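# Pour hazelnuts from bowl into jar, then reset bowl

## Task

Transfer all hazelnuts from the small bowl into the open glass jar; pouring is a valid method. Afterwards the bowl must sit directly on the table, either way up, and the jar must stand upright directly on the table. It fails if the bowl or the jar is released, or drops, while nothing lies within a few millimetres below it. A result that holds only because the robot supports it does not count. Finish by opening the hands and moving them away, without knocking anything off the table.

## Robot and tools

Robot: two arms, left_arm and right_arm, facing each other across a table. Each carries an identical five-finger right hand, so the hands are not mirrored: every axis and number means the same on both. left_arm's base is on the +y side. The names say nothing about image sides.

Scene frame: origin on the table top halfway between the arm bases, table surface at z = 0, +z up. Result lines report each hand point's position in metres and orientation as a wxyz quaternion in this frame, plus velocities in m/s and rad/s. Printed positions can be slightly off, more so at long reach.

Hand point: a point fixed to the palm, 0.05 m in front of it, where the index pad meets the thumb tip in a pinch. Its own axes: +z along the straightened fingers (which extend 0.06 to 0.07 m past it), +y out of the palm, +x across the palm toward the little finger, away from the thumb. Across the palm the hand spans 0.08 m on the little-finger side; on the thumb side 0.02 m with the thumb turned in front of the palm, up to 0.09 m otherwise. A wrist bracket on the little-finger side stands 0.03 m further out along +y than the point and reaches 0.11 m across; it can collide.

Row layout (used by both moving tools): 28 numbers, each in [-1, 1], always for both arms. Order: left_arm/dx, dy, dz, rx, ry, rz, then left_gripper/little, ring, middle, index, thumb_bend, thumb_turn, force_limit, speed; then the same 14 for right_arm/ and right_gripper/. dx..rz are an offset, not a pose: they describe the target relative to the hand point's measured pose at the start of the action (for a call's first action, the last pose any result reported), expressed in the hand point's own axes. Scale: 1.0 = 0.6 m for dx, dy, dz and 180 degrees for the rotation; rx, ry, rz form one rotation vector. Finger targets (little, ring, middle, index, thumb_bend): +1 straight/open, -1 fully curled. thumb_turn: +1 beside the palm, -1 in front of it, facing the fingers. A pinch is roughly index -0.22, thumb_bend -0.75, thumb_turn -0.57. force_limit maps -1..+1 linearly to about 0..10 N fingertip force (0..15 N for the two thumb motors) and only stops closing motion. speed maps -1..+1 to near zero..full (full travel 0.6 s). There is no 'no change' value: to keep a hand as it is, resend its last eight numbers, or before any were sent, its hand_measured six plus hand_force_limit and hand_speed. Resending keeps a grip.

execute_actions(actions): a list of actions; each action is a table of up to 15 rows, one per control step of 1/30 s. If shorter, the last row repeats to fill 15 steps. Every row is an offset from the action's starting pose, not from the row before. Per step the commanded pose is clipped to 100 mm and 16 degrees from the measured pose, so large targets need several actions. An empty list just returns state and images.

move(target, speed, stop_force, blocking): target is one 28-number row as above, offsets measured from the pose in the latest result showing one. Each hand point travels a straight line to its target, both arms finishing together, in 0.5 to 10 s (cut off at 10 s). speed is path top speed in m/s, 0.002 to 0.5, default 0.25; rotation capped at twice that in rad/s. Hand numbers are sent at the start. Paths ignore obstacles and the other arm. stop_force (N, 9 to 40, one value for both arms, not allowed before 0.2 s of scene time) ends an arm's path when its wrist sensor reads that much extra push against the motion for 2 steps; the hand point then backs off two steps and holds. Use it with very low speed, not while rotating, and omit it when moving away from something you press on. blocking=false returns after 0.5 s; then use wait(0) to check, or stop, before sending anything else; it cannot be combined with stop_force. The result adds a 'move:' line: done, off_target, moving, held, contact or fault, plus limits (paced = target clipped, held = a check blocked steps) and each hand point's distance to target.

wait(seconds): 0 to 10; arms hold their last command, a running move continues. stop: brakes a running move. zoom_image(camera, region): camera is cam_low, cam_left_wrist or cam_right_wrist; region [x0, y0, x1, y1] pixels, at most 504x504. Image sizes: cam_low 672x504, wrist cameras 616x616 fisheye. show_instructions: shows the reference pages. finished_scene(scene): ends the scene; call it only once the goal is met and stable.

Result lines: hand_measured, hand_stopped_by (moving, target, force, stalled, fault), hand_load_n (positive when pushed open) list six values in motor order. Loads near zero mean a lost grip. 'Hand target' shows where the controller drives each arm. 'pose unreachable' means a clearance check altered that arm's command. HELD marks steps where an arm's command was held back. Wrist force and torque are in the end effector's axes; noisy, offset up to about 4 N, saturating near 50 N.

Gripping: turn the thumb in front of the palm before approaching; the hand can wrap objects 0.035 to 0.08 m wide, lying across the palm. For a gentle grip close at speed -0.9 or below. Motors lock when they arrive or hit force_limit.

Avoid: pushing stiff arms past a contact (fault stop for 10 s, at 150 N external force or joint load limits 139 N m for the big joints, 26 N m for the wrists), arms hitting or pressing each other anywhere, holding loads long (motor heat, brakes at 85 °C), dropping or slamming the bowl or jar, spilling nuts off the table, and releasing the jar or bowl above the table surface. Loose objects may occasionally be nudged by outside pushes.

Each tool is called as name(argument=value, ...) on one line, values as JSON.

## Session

execute_actions(actions=[])

Scene clock: 0.00 s.
left_arm: end_effector_position=(+0.2682, +0.4874, +0.4721) hand_measured=(+1.000, +1.000, +1.000, +1.000, +1.000, +1.000) hand_load_n=(+0.0, +0.0, +0.0, +0.0, +0.0, +0.0) hand_stopped_by=(target, target, target, target, target, target) hand_force_limit=0.00 hand_speed=-0.80 end_effector_quat_wxyz=(-0.011, +0.276, +0.961, +0.022) end_effector_velocity=(+0.000, -0.001, +0.000) end_effector_angular_velocity=(-0.001, +0.000, +0.001) | right_arm: end_effector_position=(+0.0603, -0.3136, +0.4788) hand_measured=(+1.000, +1.000, +1.000, +1.000, +1.000, +1.000) hand_load_n=(+0.0, +0.0, +0.0, +0.0, +0.0, +0.0) hand_stopped_by=(target, target, target, target, target, target) hand_force_limit=0.00 hand_speed=-0.80 end_effector_quat_wxyz=(-0.010, -0.351, +0.936, +0.007) end_effector_velocity=(-0.000, -0.000, +0.000) end_effector_angular_velocity=(+0.001, -0.003, -0.001)
Joint positions: left_arm=[ 0.541 -1.698  1.353  1.959  1.548 -1.905] | right_arm=[-1.184 -1.75   1.369  1.971  1.556 -1.877]
Joint velocities: left_arm=[ 0.     0.001 -0.002 -0.     0.001 -0.001] | right_arm=[-0.001 -0.002 -0.    -0.001 -0.    -0.   ]
Joint torques (N m, as the arm reports them, + toward a larger angle): no reading
Wrist force (N, on the end effector, along its own x y z axes, offset not removed): no reading
Wrist torque (N m, same axes, about the end effector's origin, offset not removed): no reading
Hand target (left_arm): +0.268, +0.487, +0.472; -0.011, +0.276, +0.961, +0.022
Hand target (right_arm): +0.060, -0.314, +0.479; -0.010, -0.351, +0.936, +0.007

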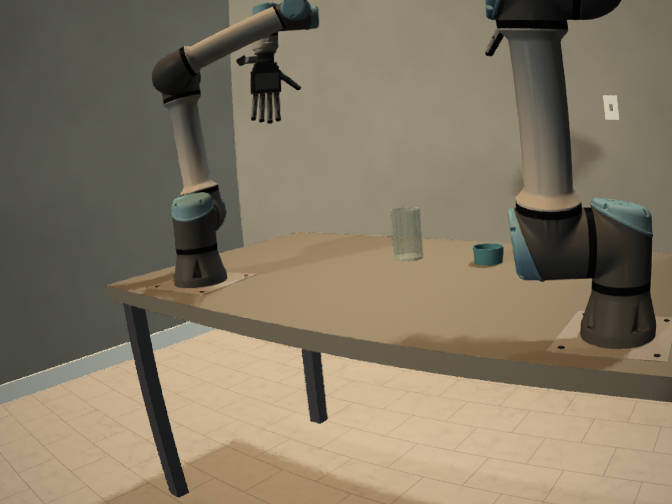

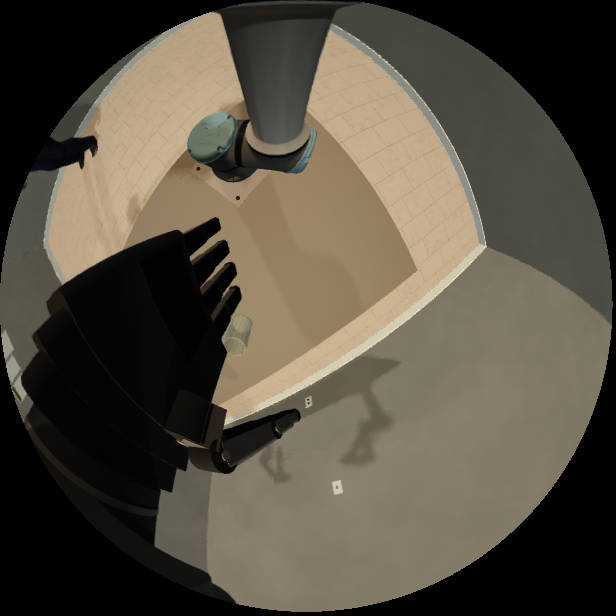

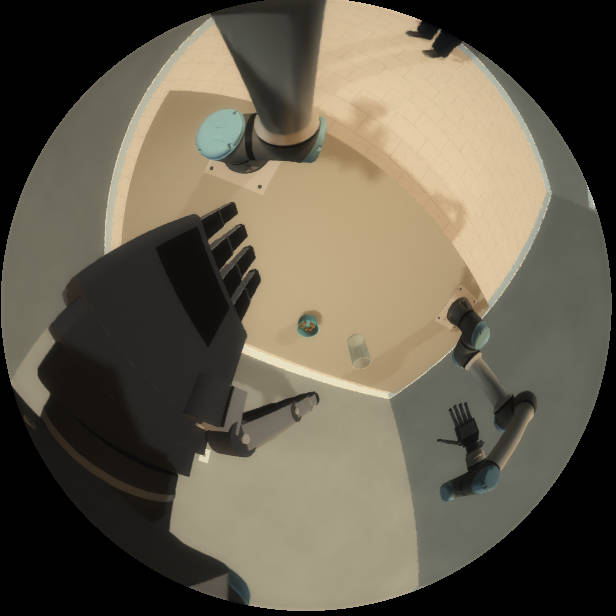

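move(target=[0,0,0,0,0,0.3,1,1,1,1,1,1,0,-0.8, -0.4,-0.05,0.33,0,0,0.97,1,1,1,1,1,-1,0,0.5], speed=0.5)

Scene clock: 9.93 s.
left_arm: end_effector_position=(+0.2681, +0.4874, +0.4719) hand_measured=(+1.000, +1.000, +1.000, +1.000, +1.000, +1.000) hand_load_n=(+0.0, +0.0, +0.0, +0.0, +0.0, +0.0) hand_stopped_by=(target, target, target, target, target, target) hand_force_limit=0.00 hand_speed=-0.80 end_effector_quat_wxyz=(-0.020, +0.682, +0.731, +0.014) end_effector_velocity=(-0.001, +0.000, -0.000) end_effector_angular_velocity=(-0.001, +0.002, -0.004) | right_arm: end_effector_position=(+0.2560, -0.1771, +0.2768) hand_measured=(+1.000, +1.000, +1.000, +1.000, +1.000, -1.000) hand_load_n=(+0.0, +0.0, +0.0, +0.0, +0.0, +0.0) hand_stopped_by=(target, target, target, target, target, target) hand_force_limit=0.00 hand_speed=0.50 end_effector_quat_wxyz=(-0.008, +0.918, +0.396, -0.010) end_effector_velocity=(+0.001, +0.000, -0.000) end_effector_angular_velocity=(-0.003, +0.000, -0.013)
Joint positions: left_arm=[ 0.736 -1.742  1.381  1.971  1.541 -0.768] | right_arm=[-0.813 -0.998  0.98   1.601  1.55   1.54 ]
Joint velocities: left_arm=[ 0.002 -0.001  0.002  0.     0.002  0.006] | right_arm=[-0.001  0.005 -0.007  0.004  0.001  0.012]
Joint torques (N m, as the arm reports them, + toward a larger angle): left_arm=[  7.3   -3.13 -26.64   1.08   1.9    1.38] | right_arm=[-13.4  -31.3  -28.97   4.34   2.03   1.78]
Wrist force (N, on the end effector, along its own x y z axes, offset not removed): left_arm=[3.9 -1.7 3.8] | right_arm=[1.2 -1.7 -0.1]
Wrist torque (N m, same axes, about the end effector's origin, offset not removed): left_arm=[-0.22 -0.68 0.24] | right_arm=[-0.20 -0.19 0.05]
Hand target (left_arm): +0.268, +0.487, +0.472; -0.020, +0.682, +0.731, +0.014
Hand target (right_arm): +0.256, -0.177, +0.277; -0.007, +0.919, +0.395, -0.010
Off the commanded pose (left_arm): 0.000 m, 0 deg.
Off the commanded pose (right_arm): 0.000 m, 0 deg.
move: done

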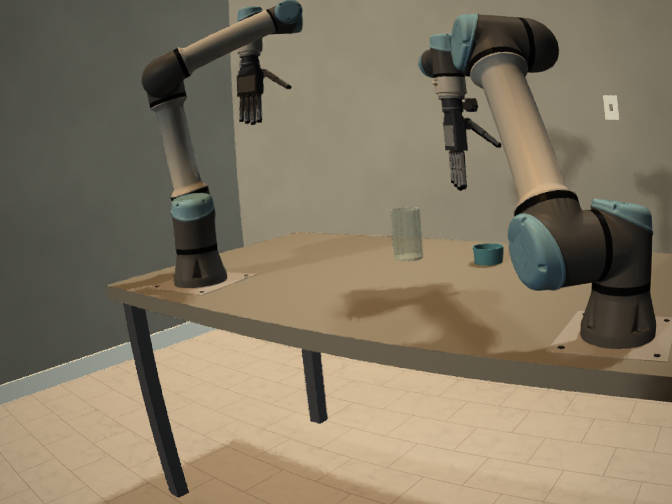

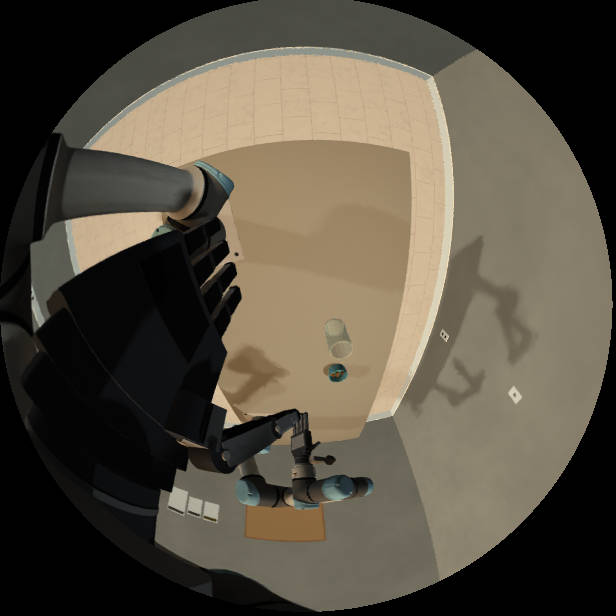

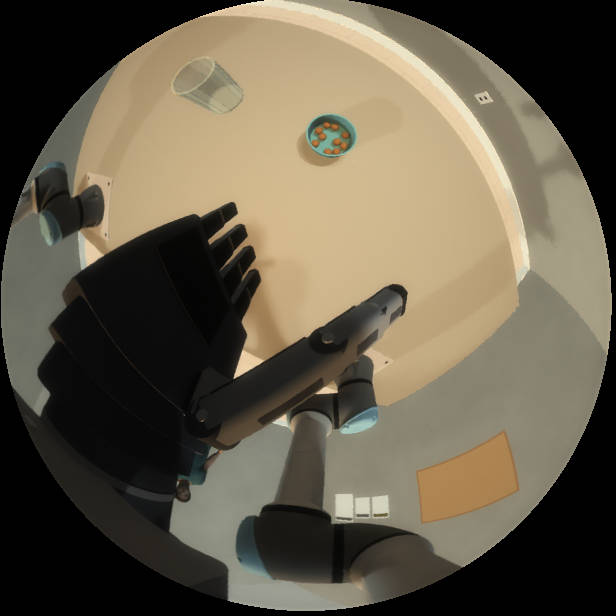

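move(target=[0,0,0,0,0,0,1,1,1,1,1,1,0,-0.8, 0.15,0.05,0.4,0,0.487,0,1,1,1,1,1,-1,0,0.5], speed=0.35)

Scene clock: 18.13 s.
left_arm: end_effector_position=(+0.2681, +0.4874, +0.4719) hand_measured=(+1.000, +1.000, +1.000, +1.000, +1.000, +1.000) hand_load_n=(+0.0, +0.0, +0.0, +0.0, +0.0, +0.0) hand_stopped_by=(target, target, target, target, target, target) hand_force_limit=0.00 hand_speed=-0.80 end_effector_quat_wxyz=(-0.020, +0.682, +0.731, +0.014) end_effector_velocity=(+0.001, -0.000, -0.000) end_effector_angular_velocity=(+0.001, -0.000, -0.001) | right_arm: end_effector_position=(+0.3336, -0.1308, +0.0353) hand_measured=(+1.000, +1.000, +1.000, +1.000, +1.000, -1.000) hand_load_n=(+0.0, +0.0, +0.0, +0.0, +0.0, +0.0) hand_stopped_by=(target, target, target, target, target, target) hand_force_limit=0.00 hand_speed=0.50 end_effector_quat_wxyz=(-0.279, +0.670, +0.280, +0.629) end_effector_velocity=(+0.000, +0.001, -0.001) end_effector_angular_velocity=(+0.009, -0.010, +0.002)
Joint positions: left_arm=[ 0.736 -1.742  1.381  1.971  1.541 -0.768] | right_arm=[-0.893 -1.126  2.327 -1.146  1.462  1.587]
Joint velocities: left_arm=[-0.     0.002 -0.001 -0.001 -0.001  0.001] | right_arm=[ 0.001  0.013  0.004 -0.03  -0.001  0.   ]
Joint torques (N m, as the arm reports them, + toward a larger angle): left_arm=[ -6.37 -14.45  -6.86   2.34  -2.05  -1.69] | right_arm=[-13.89 -16.69  -3.62  -3.76  -1.8    1.45]
Wrist force (N, on the end effector, along its own x y z axes, offset not removed): left_arm=[-0.7 1.0 0.3] | right_arm=[-3.9 1.2 0.7]
Wrist torque (N m, same axes, about the end effector's origin, offset not removed): left_arm=[0.22 0.12 0.08] | right_arm=[0.19 0.28 -0.23]
Hand target (left_arm): +0.268, +0.487, +0.472; -0.020, +0.682, +0.731, +0.014
Hand target (right_arm): +0.334, -0.131, +0.035; -0.279, +0.669, +0.280, +0.629
Off the commanded pose (left_arm): 0.000 m, 0 deg.
Off the commanded pose (right_arm): 0.000 m, 0 deg.
move: done

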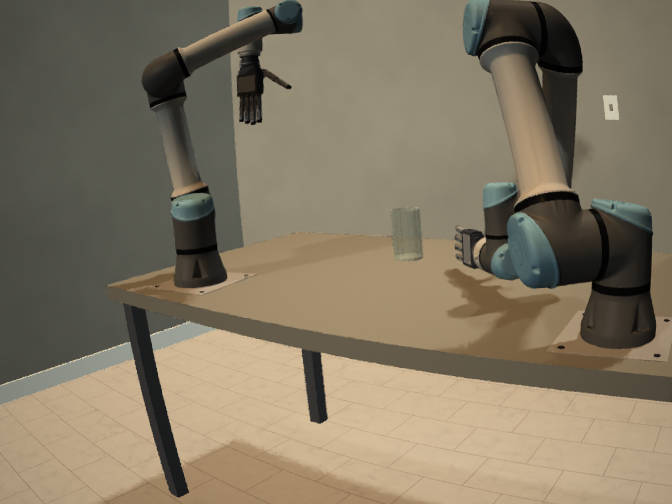

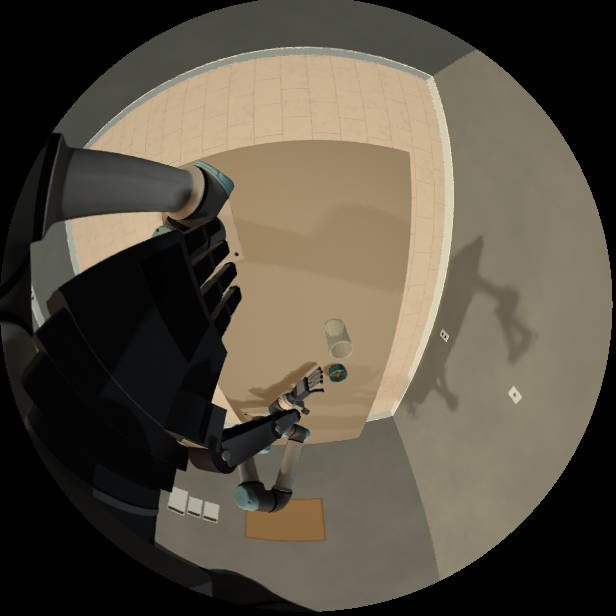

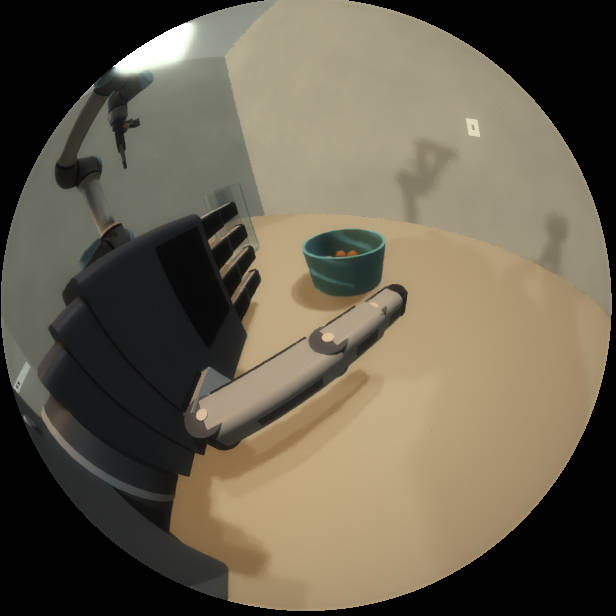

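move(target=[0,0,0,0,0,0,1,1,1,1,1,1,0,-0.8, -0.012,0.063,0.105,0,0,0,1,1,1,1,1,-1,0,0.5], speed=0.08)

Scene clock: 21.03 s.
left_arm: end_effector_position=(+0.2681, +0.4874, +0.4719) hand_measured=(+1.000, +1.000, +1.000, +1.000, +1.000, +1.000) hand_load_n=(+0.0, +0.0, +0.0, +0.0, +0.0, +0.0) hand_stopped_by=(target, target, target, target, target, target) hand_force_limit=0.00 hand_speed=-0.80 end_effector_quat_wxyz=(-0.020, +0.682, +0.731, +0.014) end_effector_velocity=(-0.000, -0.000, +0.000) end_effector_angular_velocity=(-0.000, -0.001, -0.001) | right_arm: end_effector_position=(+0.4037, -0.1114, +0.0238) hand_measured=(+1.000, +1.000, +1.000, +1.000, +1.000, -1.000) hand_load_n=(+0.0, +0.0, +0.0, +0.0, +0.0, +0.0) hand_stopped_by=(target, target, target, target, target, target) hand_force_limit=0.00 hand_speed=0.50 end_effector_quat_wxyz=(-0.279, +0.670, +0.280, +0.629) end_effector_velocity=(+0.002, +0.001, -0.000) end_effector_angular_velocity=(+0.001, -0.000, -0.001)
Joint positions: left_arm=[ 0.736 -1.742  1.381  1.971  1.541 -0.768] | right_arm=[-0.973 -1.028  2.174 -1.091  1.382  1.582]
Joint velocities: left_arm=[-0.    -0.    -0.001  0.    -0.     0.001] | right_arm=[-0.002  0.003 -0.005  0.002 -0.001  0.   ]
Joint torques (N m, as the arm reports them, + toward a larger angle): left_arm=[ -5.83 -14.76  -7.49   3.84  -1.88  -1.77] | right_arm=[-14.46 -21.9  -18.11   0.19  -1.59  -1.23]
Wrist force (N, on the end effector, along its own x y z axes, offset not removed): left_arm=[-0.2 -1.8 0.5] | right_arm=[-0.9 3.1 3.1]
Wrist torque (N m, same axes, about the end effector's origin, offset not removed): left_arm=[-0.24 -0.06 -0.29] | right_arm=[0.23 0.09 0.23]
Hand target (left_arm): +0.268, +0.487, +0.472; -0.020, +0.682, +0.731, +0.014
Hand target (right_arm): +0.404, -0.111, +0.024; -0.279, +0.670, +0.280, +0.629
Off the commanded pose (left_arm): 0.000 m, 0 deg.
Off the commanded pose (right_arm): 0.000 m, 0 deg.
move: done

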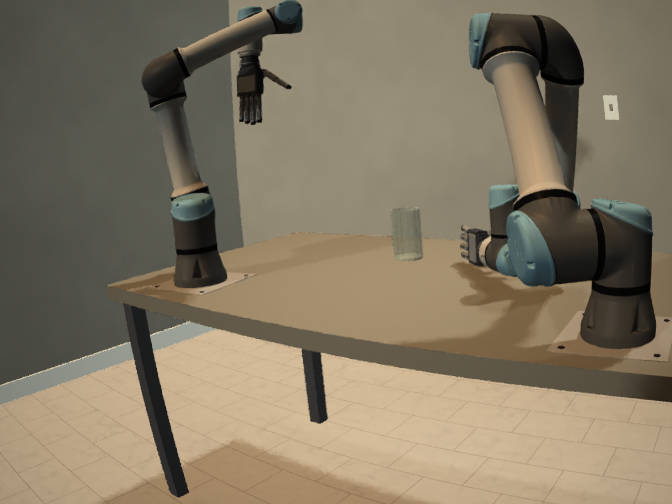

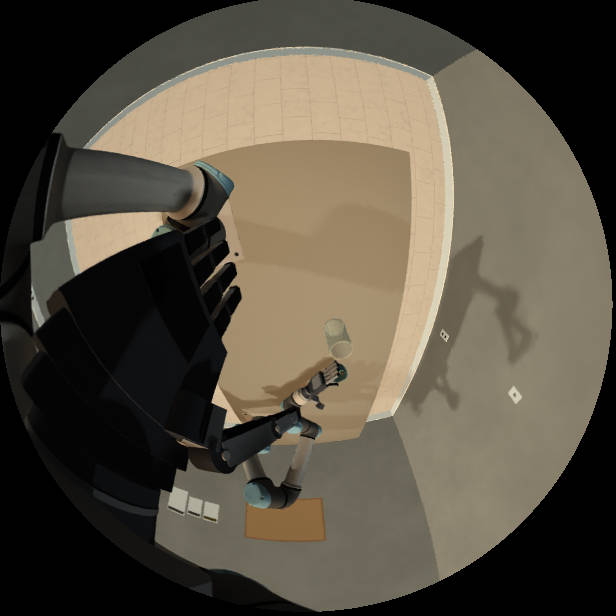

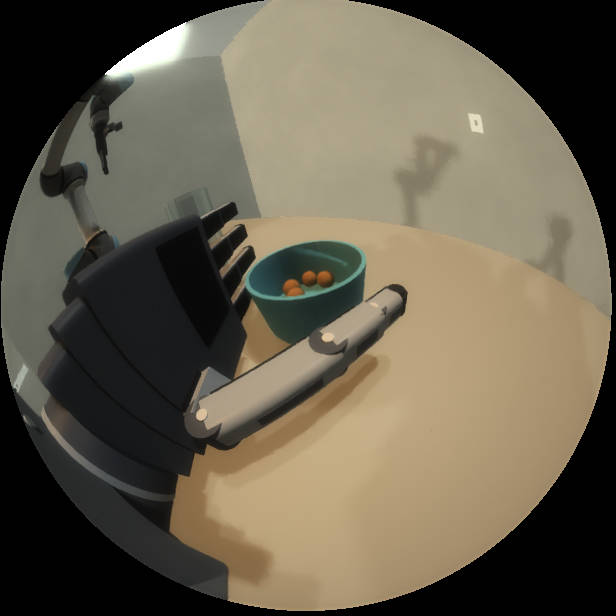

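move(target=[0,0,0,0,0,0,1,1,1,1,1,1,0,-0.8, 0.001,0,0.042,0,0,0,1,1,1,1,1,-1,0,0.5], speed=0.04)

move(target=[0,0,0,0,0,0,1,1,1,1,1,1,0,-0.8, 0,0,0,0,0,0,1,1,-0.6,-0.6,1,-1,0.2,-0.6])

move(target=[0,0,0,0,0,0,1,1,1,1,1,1,0,-0.8, 0,0,0,0,0,0,1,1,-0.7,-0.7,0,-1,0.3,-0.85])

Scene clock: 24.93 s.
left_arm: end_effector_position=(+0.2681, +0.4874, +0.4719) hand_measured=(+1.000, +1.000, +1.000, +1.000, +1.000, +1.000) hand_load_n=(+0.0, +0.0, +0.0, +0.0, +0.0, +0.0) hand_stopped_by=(target, target, target, target, target, target) hand_force_limit=0.00 hand_speed=-0.80 end_effector_quat_wxyz=(-0.020, +0.682, +0.731, +0.014) end_effector_velocity=(+0.000, -0.000, -0.000) end_effector_angular_velocity=(-0.000, +0.000, +0.000) | right_arm: end_effector_position=(+0.4208, -0.0933, +0.0231) hand_measured=(+1.000, +1.000, +1.000, +1.000, +1.000, -1.000) hand_load_n=(+0.0, +0.0, +0.0, +0.0, +0.0, +0.0) hand_stopped_by=(target, target, target, target, target, target) hand_force_limit=0.00 hand_speed=0.50 end_effector_quat_wxyz=(-0.279, +0.670, +0.280, +0.629) end_effector_velocity=(+0.002, +0.001, -0.000) end_effector_angular_velocity=(-0.000, +0.000, -0.001)
Joint positions: left_arm=[ 0.736 -1.742  1.381  1.971  1.541 -0.768] | right_arm=[-0.961 -0.995  2.101 -1.051  1.394  1.583]
Joint velocities: left_arm=[ 0.     0.001 -0.001 -0.     0.    -0.   ] | right_arm=[ 0.     0.003 -0.007  0.004  0.001  0.   ]
Joint torques (N m, as the arm reports them, + toward a larger angle): left_arm=[ -6.13 -15.06  -7.45   3.66  -1.98  -1.59] | right_arm=[ 11.93 -23.9  -19.26   0.51   1.87   1.5 ]
Wrist force (N, on the end effector, along its own x y z axes, offset not removed): left_arm=[-1.3 3.4 1.4] | right_arm=[1.4 -0.2 -1.4]
Wrist torque (N m, same axes, about the end effector's origin, offset not removed): left_arm=[0.55 -0.07 0.06] | right_arm=[-0.02 -0.11 -0.09]
Hand target (left_arm): +0.268, +0.487, +0.472; -0.020, +0.682, +0.731, +0.014
Hand target (right_arm): +0.421, -0.093, +0.023; -0.279, +0.670, +0.280, +0.629
Off the commanded pose (left_arm): 0.000 m, 0 deg.
Off the commanded pose (right_arm): 0.000 m, 0 deg.
move: done

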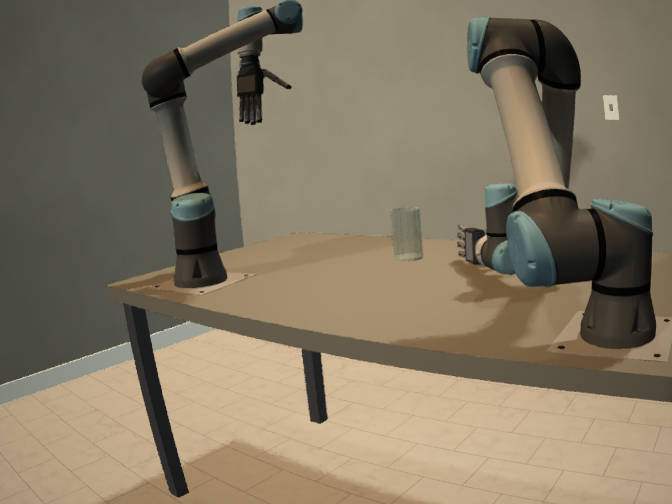

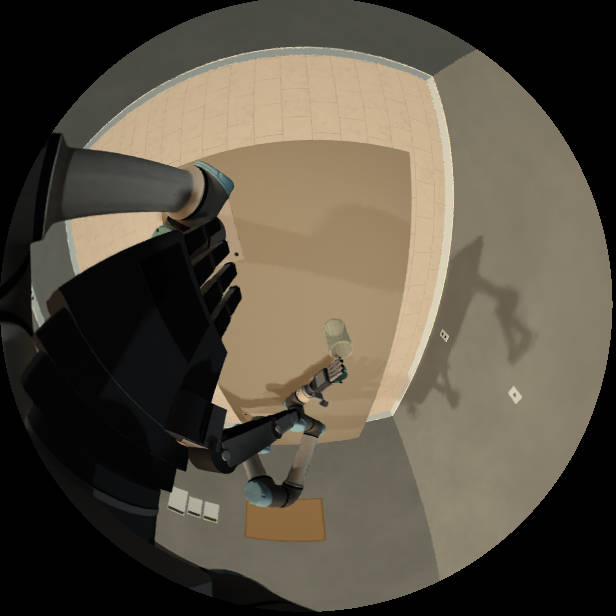

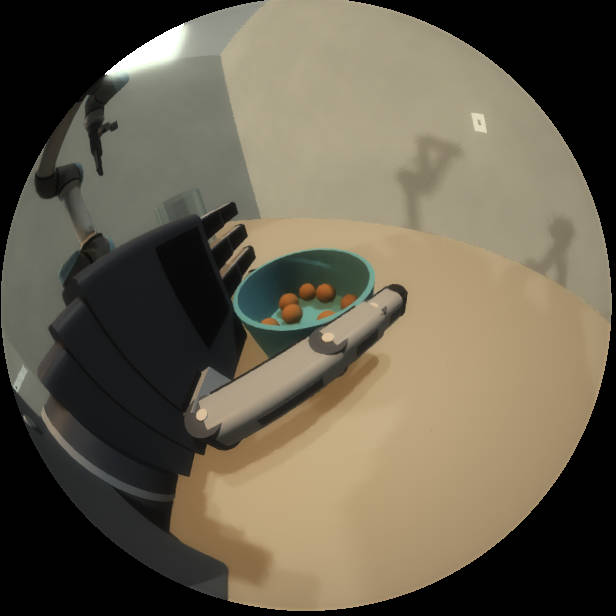

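Scene clock: 26.17 s.
left_arm: end_effector_position=(+0.2681, +0.4874, +0.4719) hand_measured=(+1.000, +1.000, +1.000, +1.000, +1.000, +1.000) hand_load_n=(+0.0, +0.0, +0.0, +0.0, +0.0, +0.0) hand_stopped_by=(target, target, target, target, target, target) hand_force_limit=0.00 hand_speed=-0.80 end_effector_quat_wxyz=(-0.020, +0.682, +0.731, +0.014) end_effector_velocity=(-0.000, +0.000, +0.001) end_effector_angular_velocity=(-0.001, -0.002, -0.000) | right_arm: end_effector_position=(+0.4208, -0.0932, +0.0231) hand_measured=(+1.000, +1.000, +0.384, +0.360, +1.002, -1.000) hand_load_n=(+0.0, +0.0, +8.0, +6.0, +3.0, +1.5) hand_stopped_by=(target, target, force, force, target, target) hand_force_limit=0.20 hand_speed=-0.60 end_effector_quat_wxyz=(-0.279, +0.670, +0.280, +0.629) end_effector_velocity=(-0.000, +0.000, +0.001) end_effector_angular_velocity=(+0.001, -0.001, +0.001)
Joint positions: left_arm=[ 0.736 -1.742  1.381  1.971  1.541 -0.768] | right_arm=[-0.961 -0.995  2.101 -1.051  1.394  1.583]
Joint velocities: left_arm=[ 0.    -0.001 -0.002  0.    -0.     0.   ] | right_arm=[ 0.    -0.001 -0.    -0.    -0.001 -0.   ]
Joint torques (N m, as the arm reports them, + toward a larger angle): left_arm=[ -5.88 -15.    -7.98   3.75  -2.02  -1.49] | right_arm=[  1.85 -39.66  -5.67  -2.91  -1.64   1.32]
Wrist force (N, on the end effector, along its own x y z axes, offset not removed): left_arm=[0.1 -1.8 -1.0] | right_arm=[-1.7 -2.9 0.1]
Wrist torque (N m, same axes, about the end effector's origin, offset not removed): left_arm=[-0.11 -0.11 0.00] | right_arm=[-0.67 0.17 -0.25]
Hand target (left_arm): +0.268, +0.487, +0.472; -0.020, +0.682, +0.731, +0.014
Hand target (right_arm): +0.421, -0.093, +0.023; -0.279, +0.670, +0.280, +0.629
Off the commanded pose (left_arm): 0.000 m, 0 deg.
Off the commanded pose (right_arm): 0.000 m, 0 deg.
move: done

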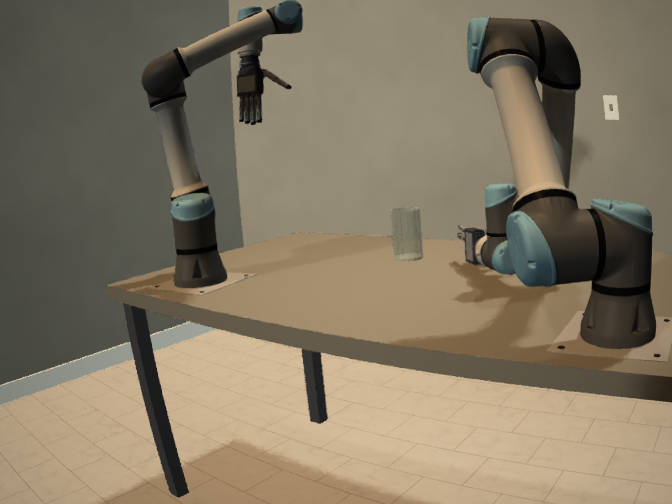

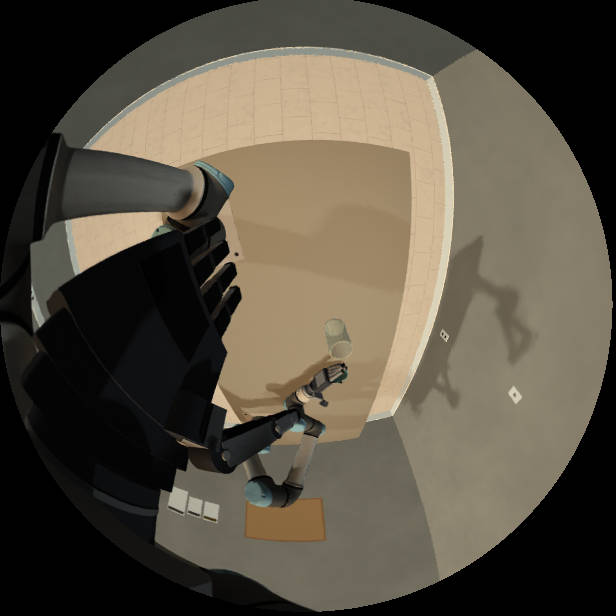

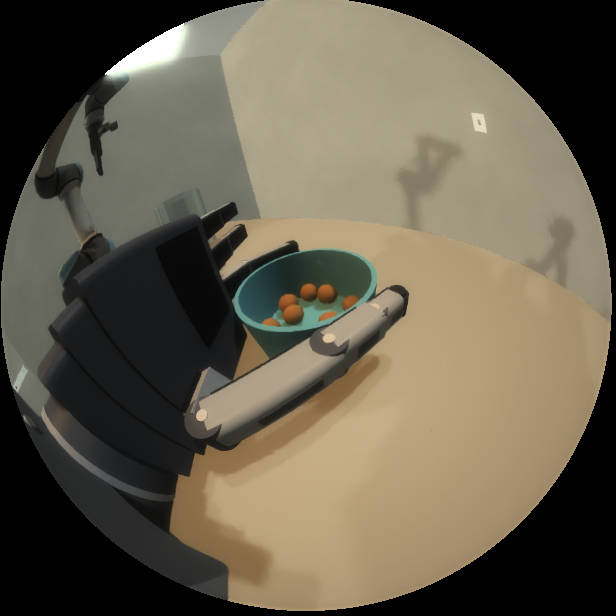

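Scene clock: 26.67 s.
left_arm: end_effector_position=(+0.2681, +0.4874, +0.4719) hand_measured=(+1.000, +1.000, +1.000, +1.000, +1.000, +1.000) hand_load_n=(+0.0, +0.0, +0.0, +0.0, +0.0, +0.0) hand_stopped_by=(target, target, target, target, target, target) hand_force_limit=0.00 hand_speed=-0.80 end_effector_quat_wxyz=(-0.020, +0.682, +0.731, +0.014) end_effector_velocity=(-0.000, -0.000, -0.001) end_effector_angular_velocity=(+0.001, +0.002, -0.000) | right_arm: end_effector_position=(+0.4208, -0.0932, +0.0231) hand_measured=(+1.000, +1.000, +0.384, +0.354, +0.978, -1.000) hand_load_n=(+0.0, +0.0, +7.5, +8.0, +9.0, +1.5) hand_stopped_by=(target, target, force, force, force, target) hand_force_limit=0.30 hand_speed=-0.85 end_effector_quat_wxyz=(-0.279, +0.670, +0.280, +0.629) end_effector_velocity=(+0.000, -0.000, -0.000) end_effector_angular_velocity=(+0.000, +0.001, -0.001)
Joint positions: left_arm=[ 0.736 -1.742  1.381  1.971  1.541 -0.768] | right_arm=[-0.961 -0.995  2.101 -1.051  1.394  1.583]
Joint velocities: left_arm=[-0.     0.     0.002 -0.     0.     0.   ] | right_arm=[-0.001 -0.    -0.     0.    -0.     0.001]
Joint torques (N m, as the arm reports them, + toward a larger angle): left_arm=[ -5.69 -14.88  -7.38   3.56  -2.01  -1.7 ] | right_arm=[  1.99 -38.77  -5.64  -2.74  -1.43   1.37]
Wrist force (N, on the end effector, along its own x y z axes, offset not removed): left_arm=[2.6 -2.6 -2.1] | right_arm=[0.3 -0.4 1.3]
Wrist torque (N m, same axes, about the end effector's origin, offset not removed): left_arm=[-0.33 -0.42 0.17] | right_arm=[-0.40 -0.24 0.03]
Hand target (left_arm): +0.268, +0.487, +0.472; -0.020, +0.682, +0.731, +0.014
Hand target (right_arm): +0.421, -0.093, +0.023; -0.279, +0.670, +0.280, +0.629
Off the commanded pose (left_arm): 0.000 m, 0 deg.
Off the commanded pose (right_arm): 0.000 m, 0 deg.
move: done

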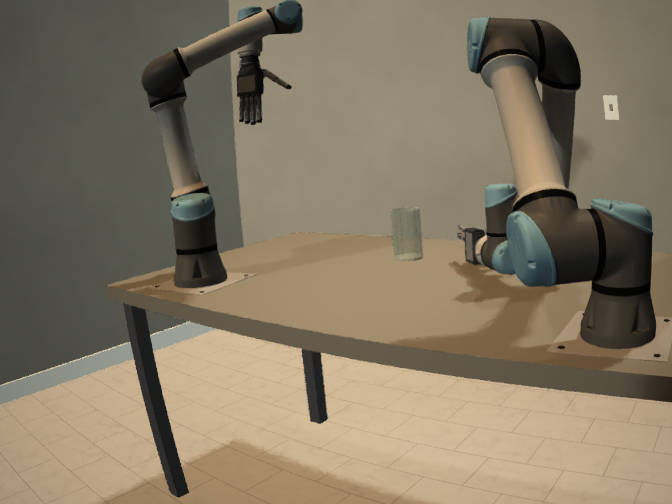

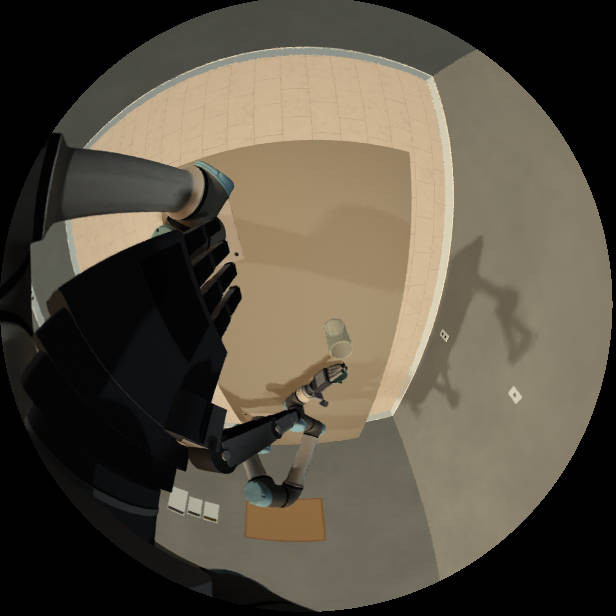

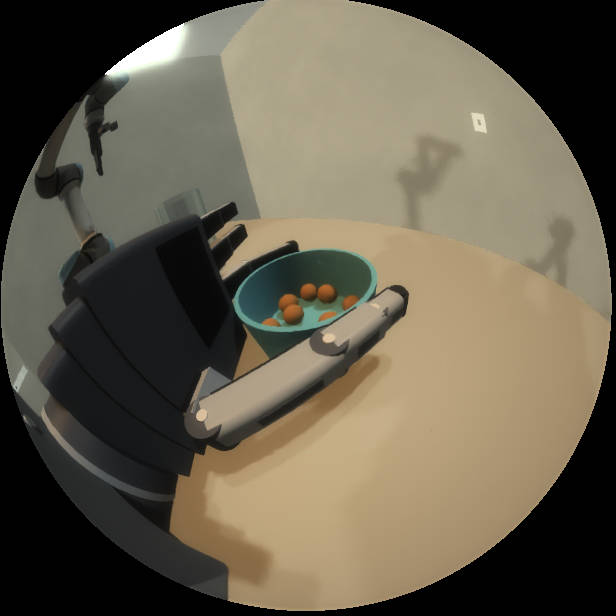

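move(target=[0,0,0,0,0,0,1,1,1,1,1,1,0,-0.8, 0.33,-0.07,0.03,0,0,0,1,1,-0.7,-0.7,0,-1,0.3,-0.85], speed=0.2)

move(target=[0,0,0,0,0,0,1,1,1,1,1,1,0,-0.8, 0,-0.297,0.238,0,0,0.3,1,1,-0.7,-0.7,0,-1,0.3,-0.85], speed=0.2)

zoom_image(camera="cam_left_wrist", region=[280, 300, 400, 420])

zoom_image(camera="cam_low", region=[330, 120, 480, 280])

Scene clock: 32.43 s.
left_arm: end_effector_position=(+0.2681, +0.4874, +0.4719) hand_measured=(+1.000, +1.000, +1.000, +1.000, +1.000, +1.000) hand_load_n=(+0.0, +0.0, +0.0, +0.0, +0.0, +0.0) hand_stopped_by=(target, target, target, target, target, target) hand_force_limit=0.00 hand_speed=-0.80 end_effector_quat_wxyz=(-0.020, +0.682, +0.731, +0.014) end_effector_velocity=(-0.000, +0.001, +0.000) end_effector_angular_velocity=(+0.001, -0.002, -0.001) | right_arm: end_effector_position=(+0.4132, -0.0466, +0.2206) hand_measured=(+1.000, +1.000, +0.384, +0.354, +0.978, -1.000) hand_load_n=(+0.0, +0.0, +7.5, +8.0, +9.0, +1.5) hand_stopped_by=(target, target, force, force, force, target) hand_force_limit=0.30 hand_speed=-0.85 end_effector_quat_wxyz=(-0.279, +0.670, +0.280, +0.629) end_effector_velocity=(+0.000, +0.000, +0.002) end_effector_angular_velocity=(-0.002, +0.002, -0.001)
Joint positions: left_arm=[ 0.736 -1.742  1.381  1.971  1.541 -0.768] | right_arm=[-0.864 -1.307  1.863 -0.502  1.491  1.588]
Joint velocities: left_arm=[-0.    -0.002  0.001  0.    -0.002  0.001] | right_arm=[ 0.001 -0.001 -0.006  0.009  0.001  0.   ]
Joint torques (N m, as the arm reports them, + toward a larger angle): left_arm=[ -5.57 -14.93  -8.     3.63  -2.02  -1.46] | right_arm=[ 13.07 -34.91 -29.48  -0.01   2.08   1.33]
Wrist force (N, on the end effector, along its own x y z axes, offset not removed): left_arm=[0.9 0.3 -0.1] | right_arm=[-1.2 0.9 2.2]
Wrist torque (N m, same axes, about the end effector's origin, offset not removed): left_arm=[-0.08 -0.23 -0.23] | right_arm=[-0.19 -0.20 -0.04]
Hand target (left_arm): +0.268, +0.487, +0.472; -0.020, +0.682, +0.731, +0.014
Hand target (right_arm): +0.413, -0.046, +0.221; -0.279, +0.670, +0.280, +0.629
Off the commanded pose (left_arm): 0.000 m, 0 deg.
Off the commanded pose (right_arm): 0.000 m, 0 deg.
move: done

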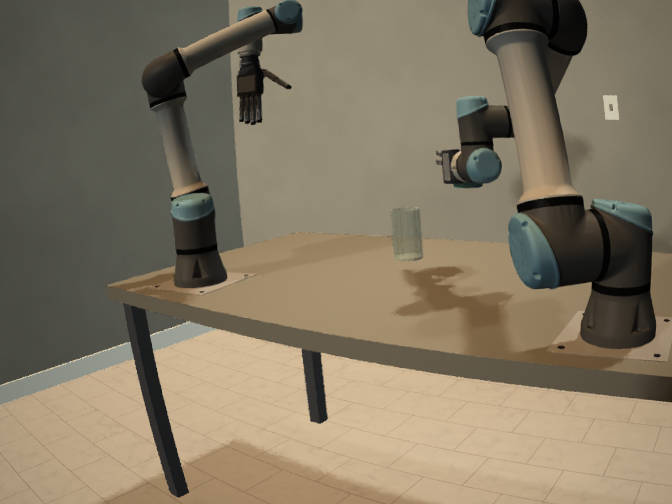

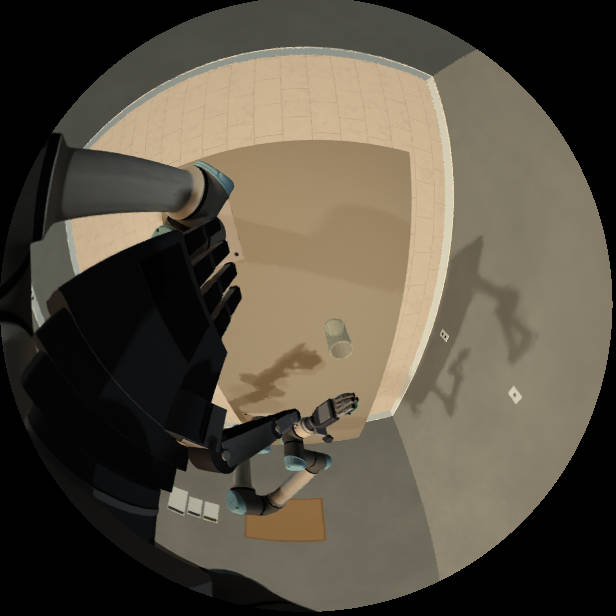

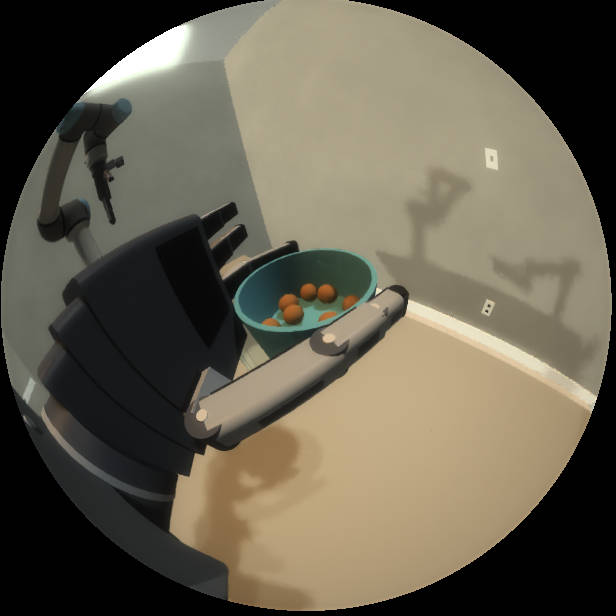

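Scene clock: 35.33 s.
left_arm: end_effector_position=(+0.2681, +0.4874, +0.4719) hand_measured=(+1.000, +1.000, +1.000, +1.000, +1.000, +1.000) hand_load_n=(+0.0, +0.0, +0.0, +0.0, +0.0, +0.0) hand_stopped_by=(target, target, target, target, target, target) hand_force_limit=0.00 hand_speed=-0.80 end_effector_quat_wxyz=(-0.020, +0.682, +0.731, +0.014) end_effector_velocity=(+0.000, +0.000, -0.000) end_effector_angular_velocity=(+0.001, -0.000, +0.000) | right_arm: end_effector_position=(+0.3817, +0.1793, +0.2168) hand_measured=(+1.000, +1.000, +0.384, +0.354, +0.978, -1.000) hand_load_n=(+0.0, +0.0, +7.5, +8.0, +9.0, +1.5) hand_stopped_by=(target, target, force, force, force, target) hand_force_limit=0.30 hand_speed=-0.85 end_effector_quat_wxyz=(-0.534, +0.724, -0.054, +0.434) end_effector_velocity=(-0.000, +0.002, +0.001) end_effector_angular_velocity=(+0.005, +0.006, -0.001)
Joint positions: left_arm=[ 0.736 -1.742  1.381  1.971  1.541 -0.768] | right_arm=[-0.632 -0.947  1.232 -0.232  1.723  2.543]
Joint velocities: left_arm=[-0.    -0.     0.001 -0.    -0.001 -0.   ] | right_arm=[ 0.002  0.004 -0.009  0.006  0.002  0.008]
Joint torques (N m, as the arm reports them, + toward a larger angle): left_arm=[ -5.12 -14.62  -7.35   3.6   -2.06  -1.52] | right_arm=[ 12.19 -36.4  -30.59   0.2    1.58   1.46]
Wrist force (N, on the end effector, along its own x y z axes, offset not removed): left_arm=[0.1 -1.3 -2.5] | right_arm=[-0.2 2.1 0.4]
Wrist torque (N m, same axes, about the end effector's origin, offset not removed): left_arm=[0.02 0.03 -0.17] | right_arm=[0.06 -0.03 0.04]
Hand target (left_arm): +0.268, +0.487, +0.472; -0.020, +0.682, +0.731, +0.014
Hand target (right_arm): +0.382, +0.180, +0.217; -0.534, +0.724, -0.055, +0.434
Off the commanded pose (left_arm): 0.000 m, 0 deg.
Off the commanded pose (right_arm): 0.000 m, 0 deg.
move: done

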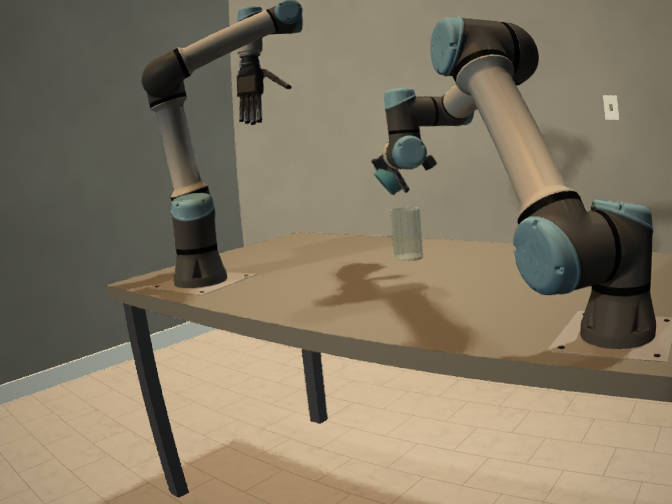

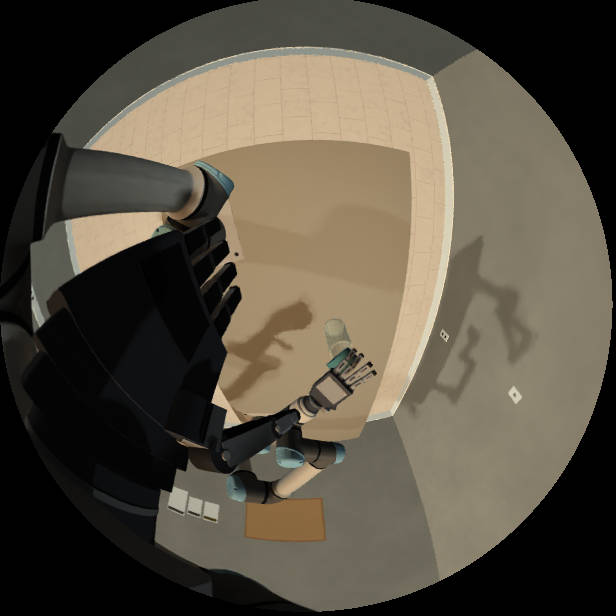

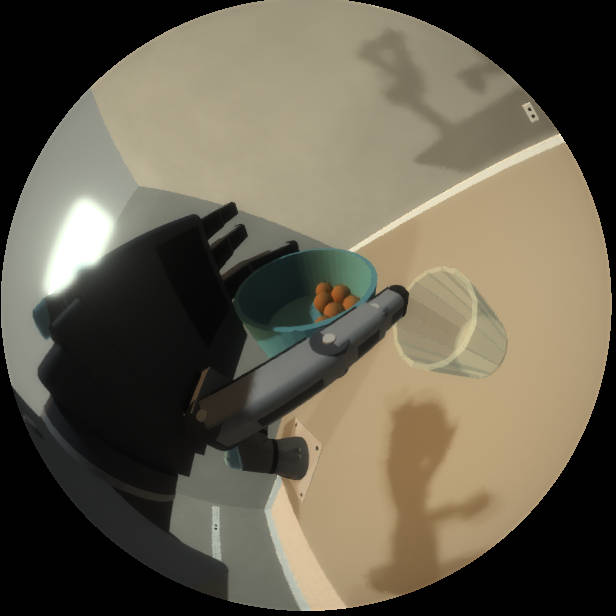

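Region (280, 300, 400, 420) of cam_left_wrist's 616x616 image, scaled by 4.200, with more detail than that image has.

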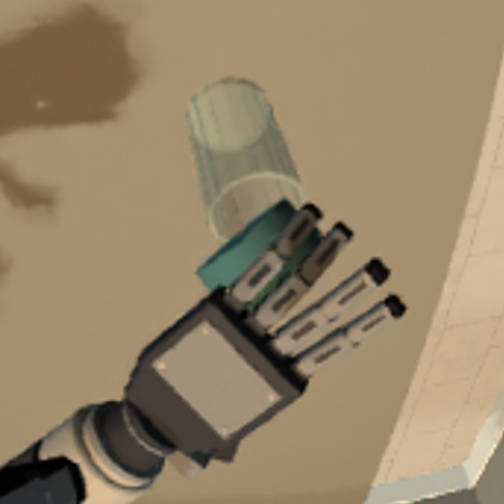

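Region (330, 120, 480, 280) of cam_low's 672x504 image, scaled by 3.150, with more detail than that image has; it fills the left 472 columns of this view, and the rest is white.

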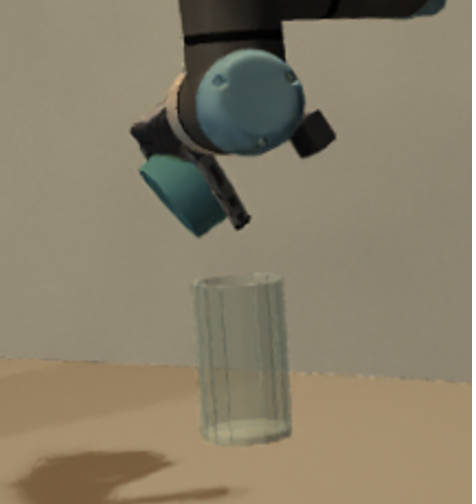

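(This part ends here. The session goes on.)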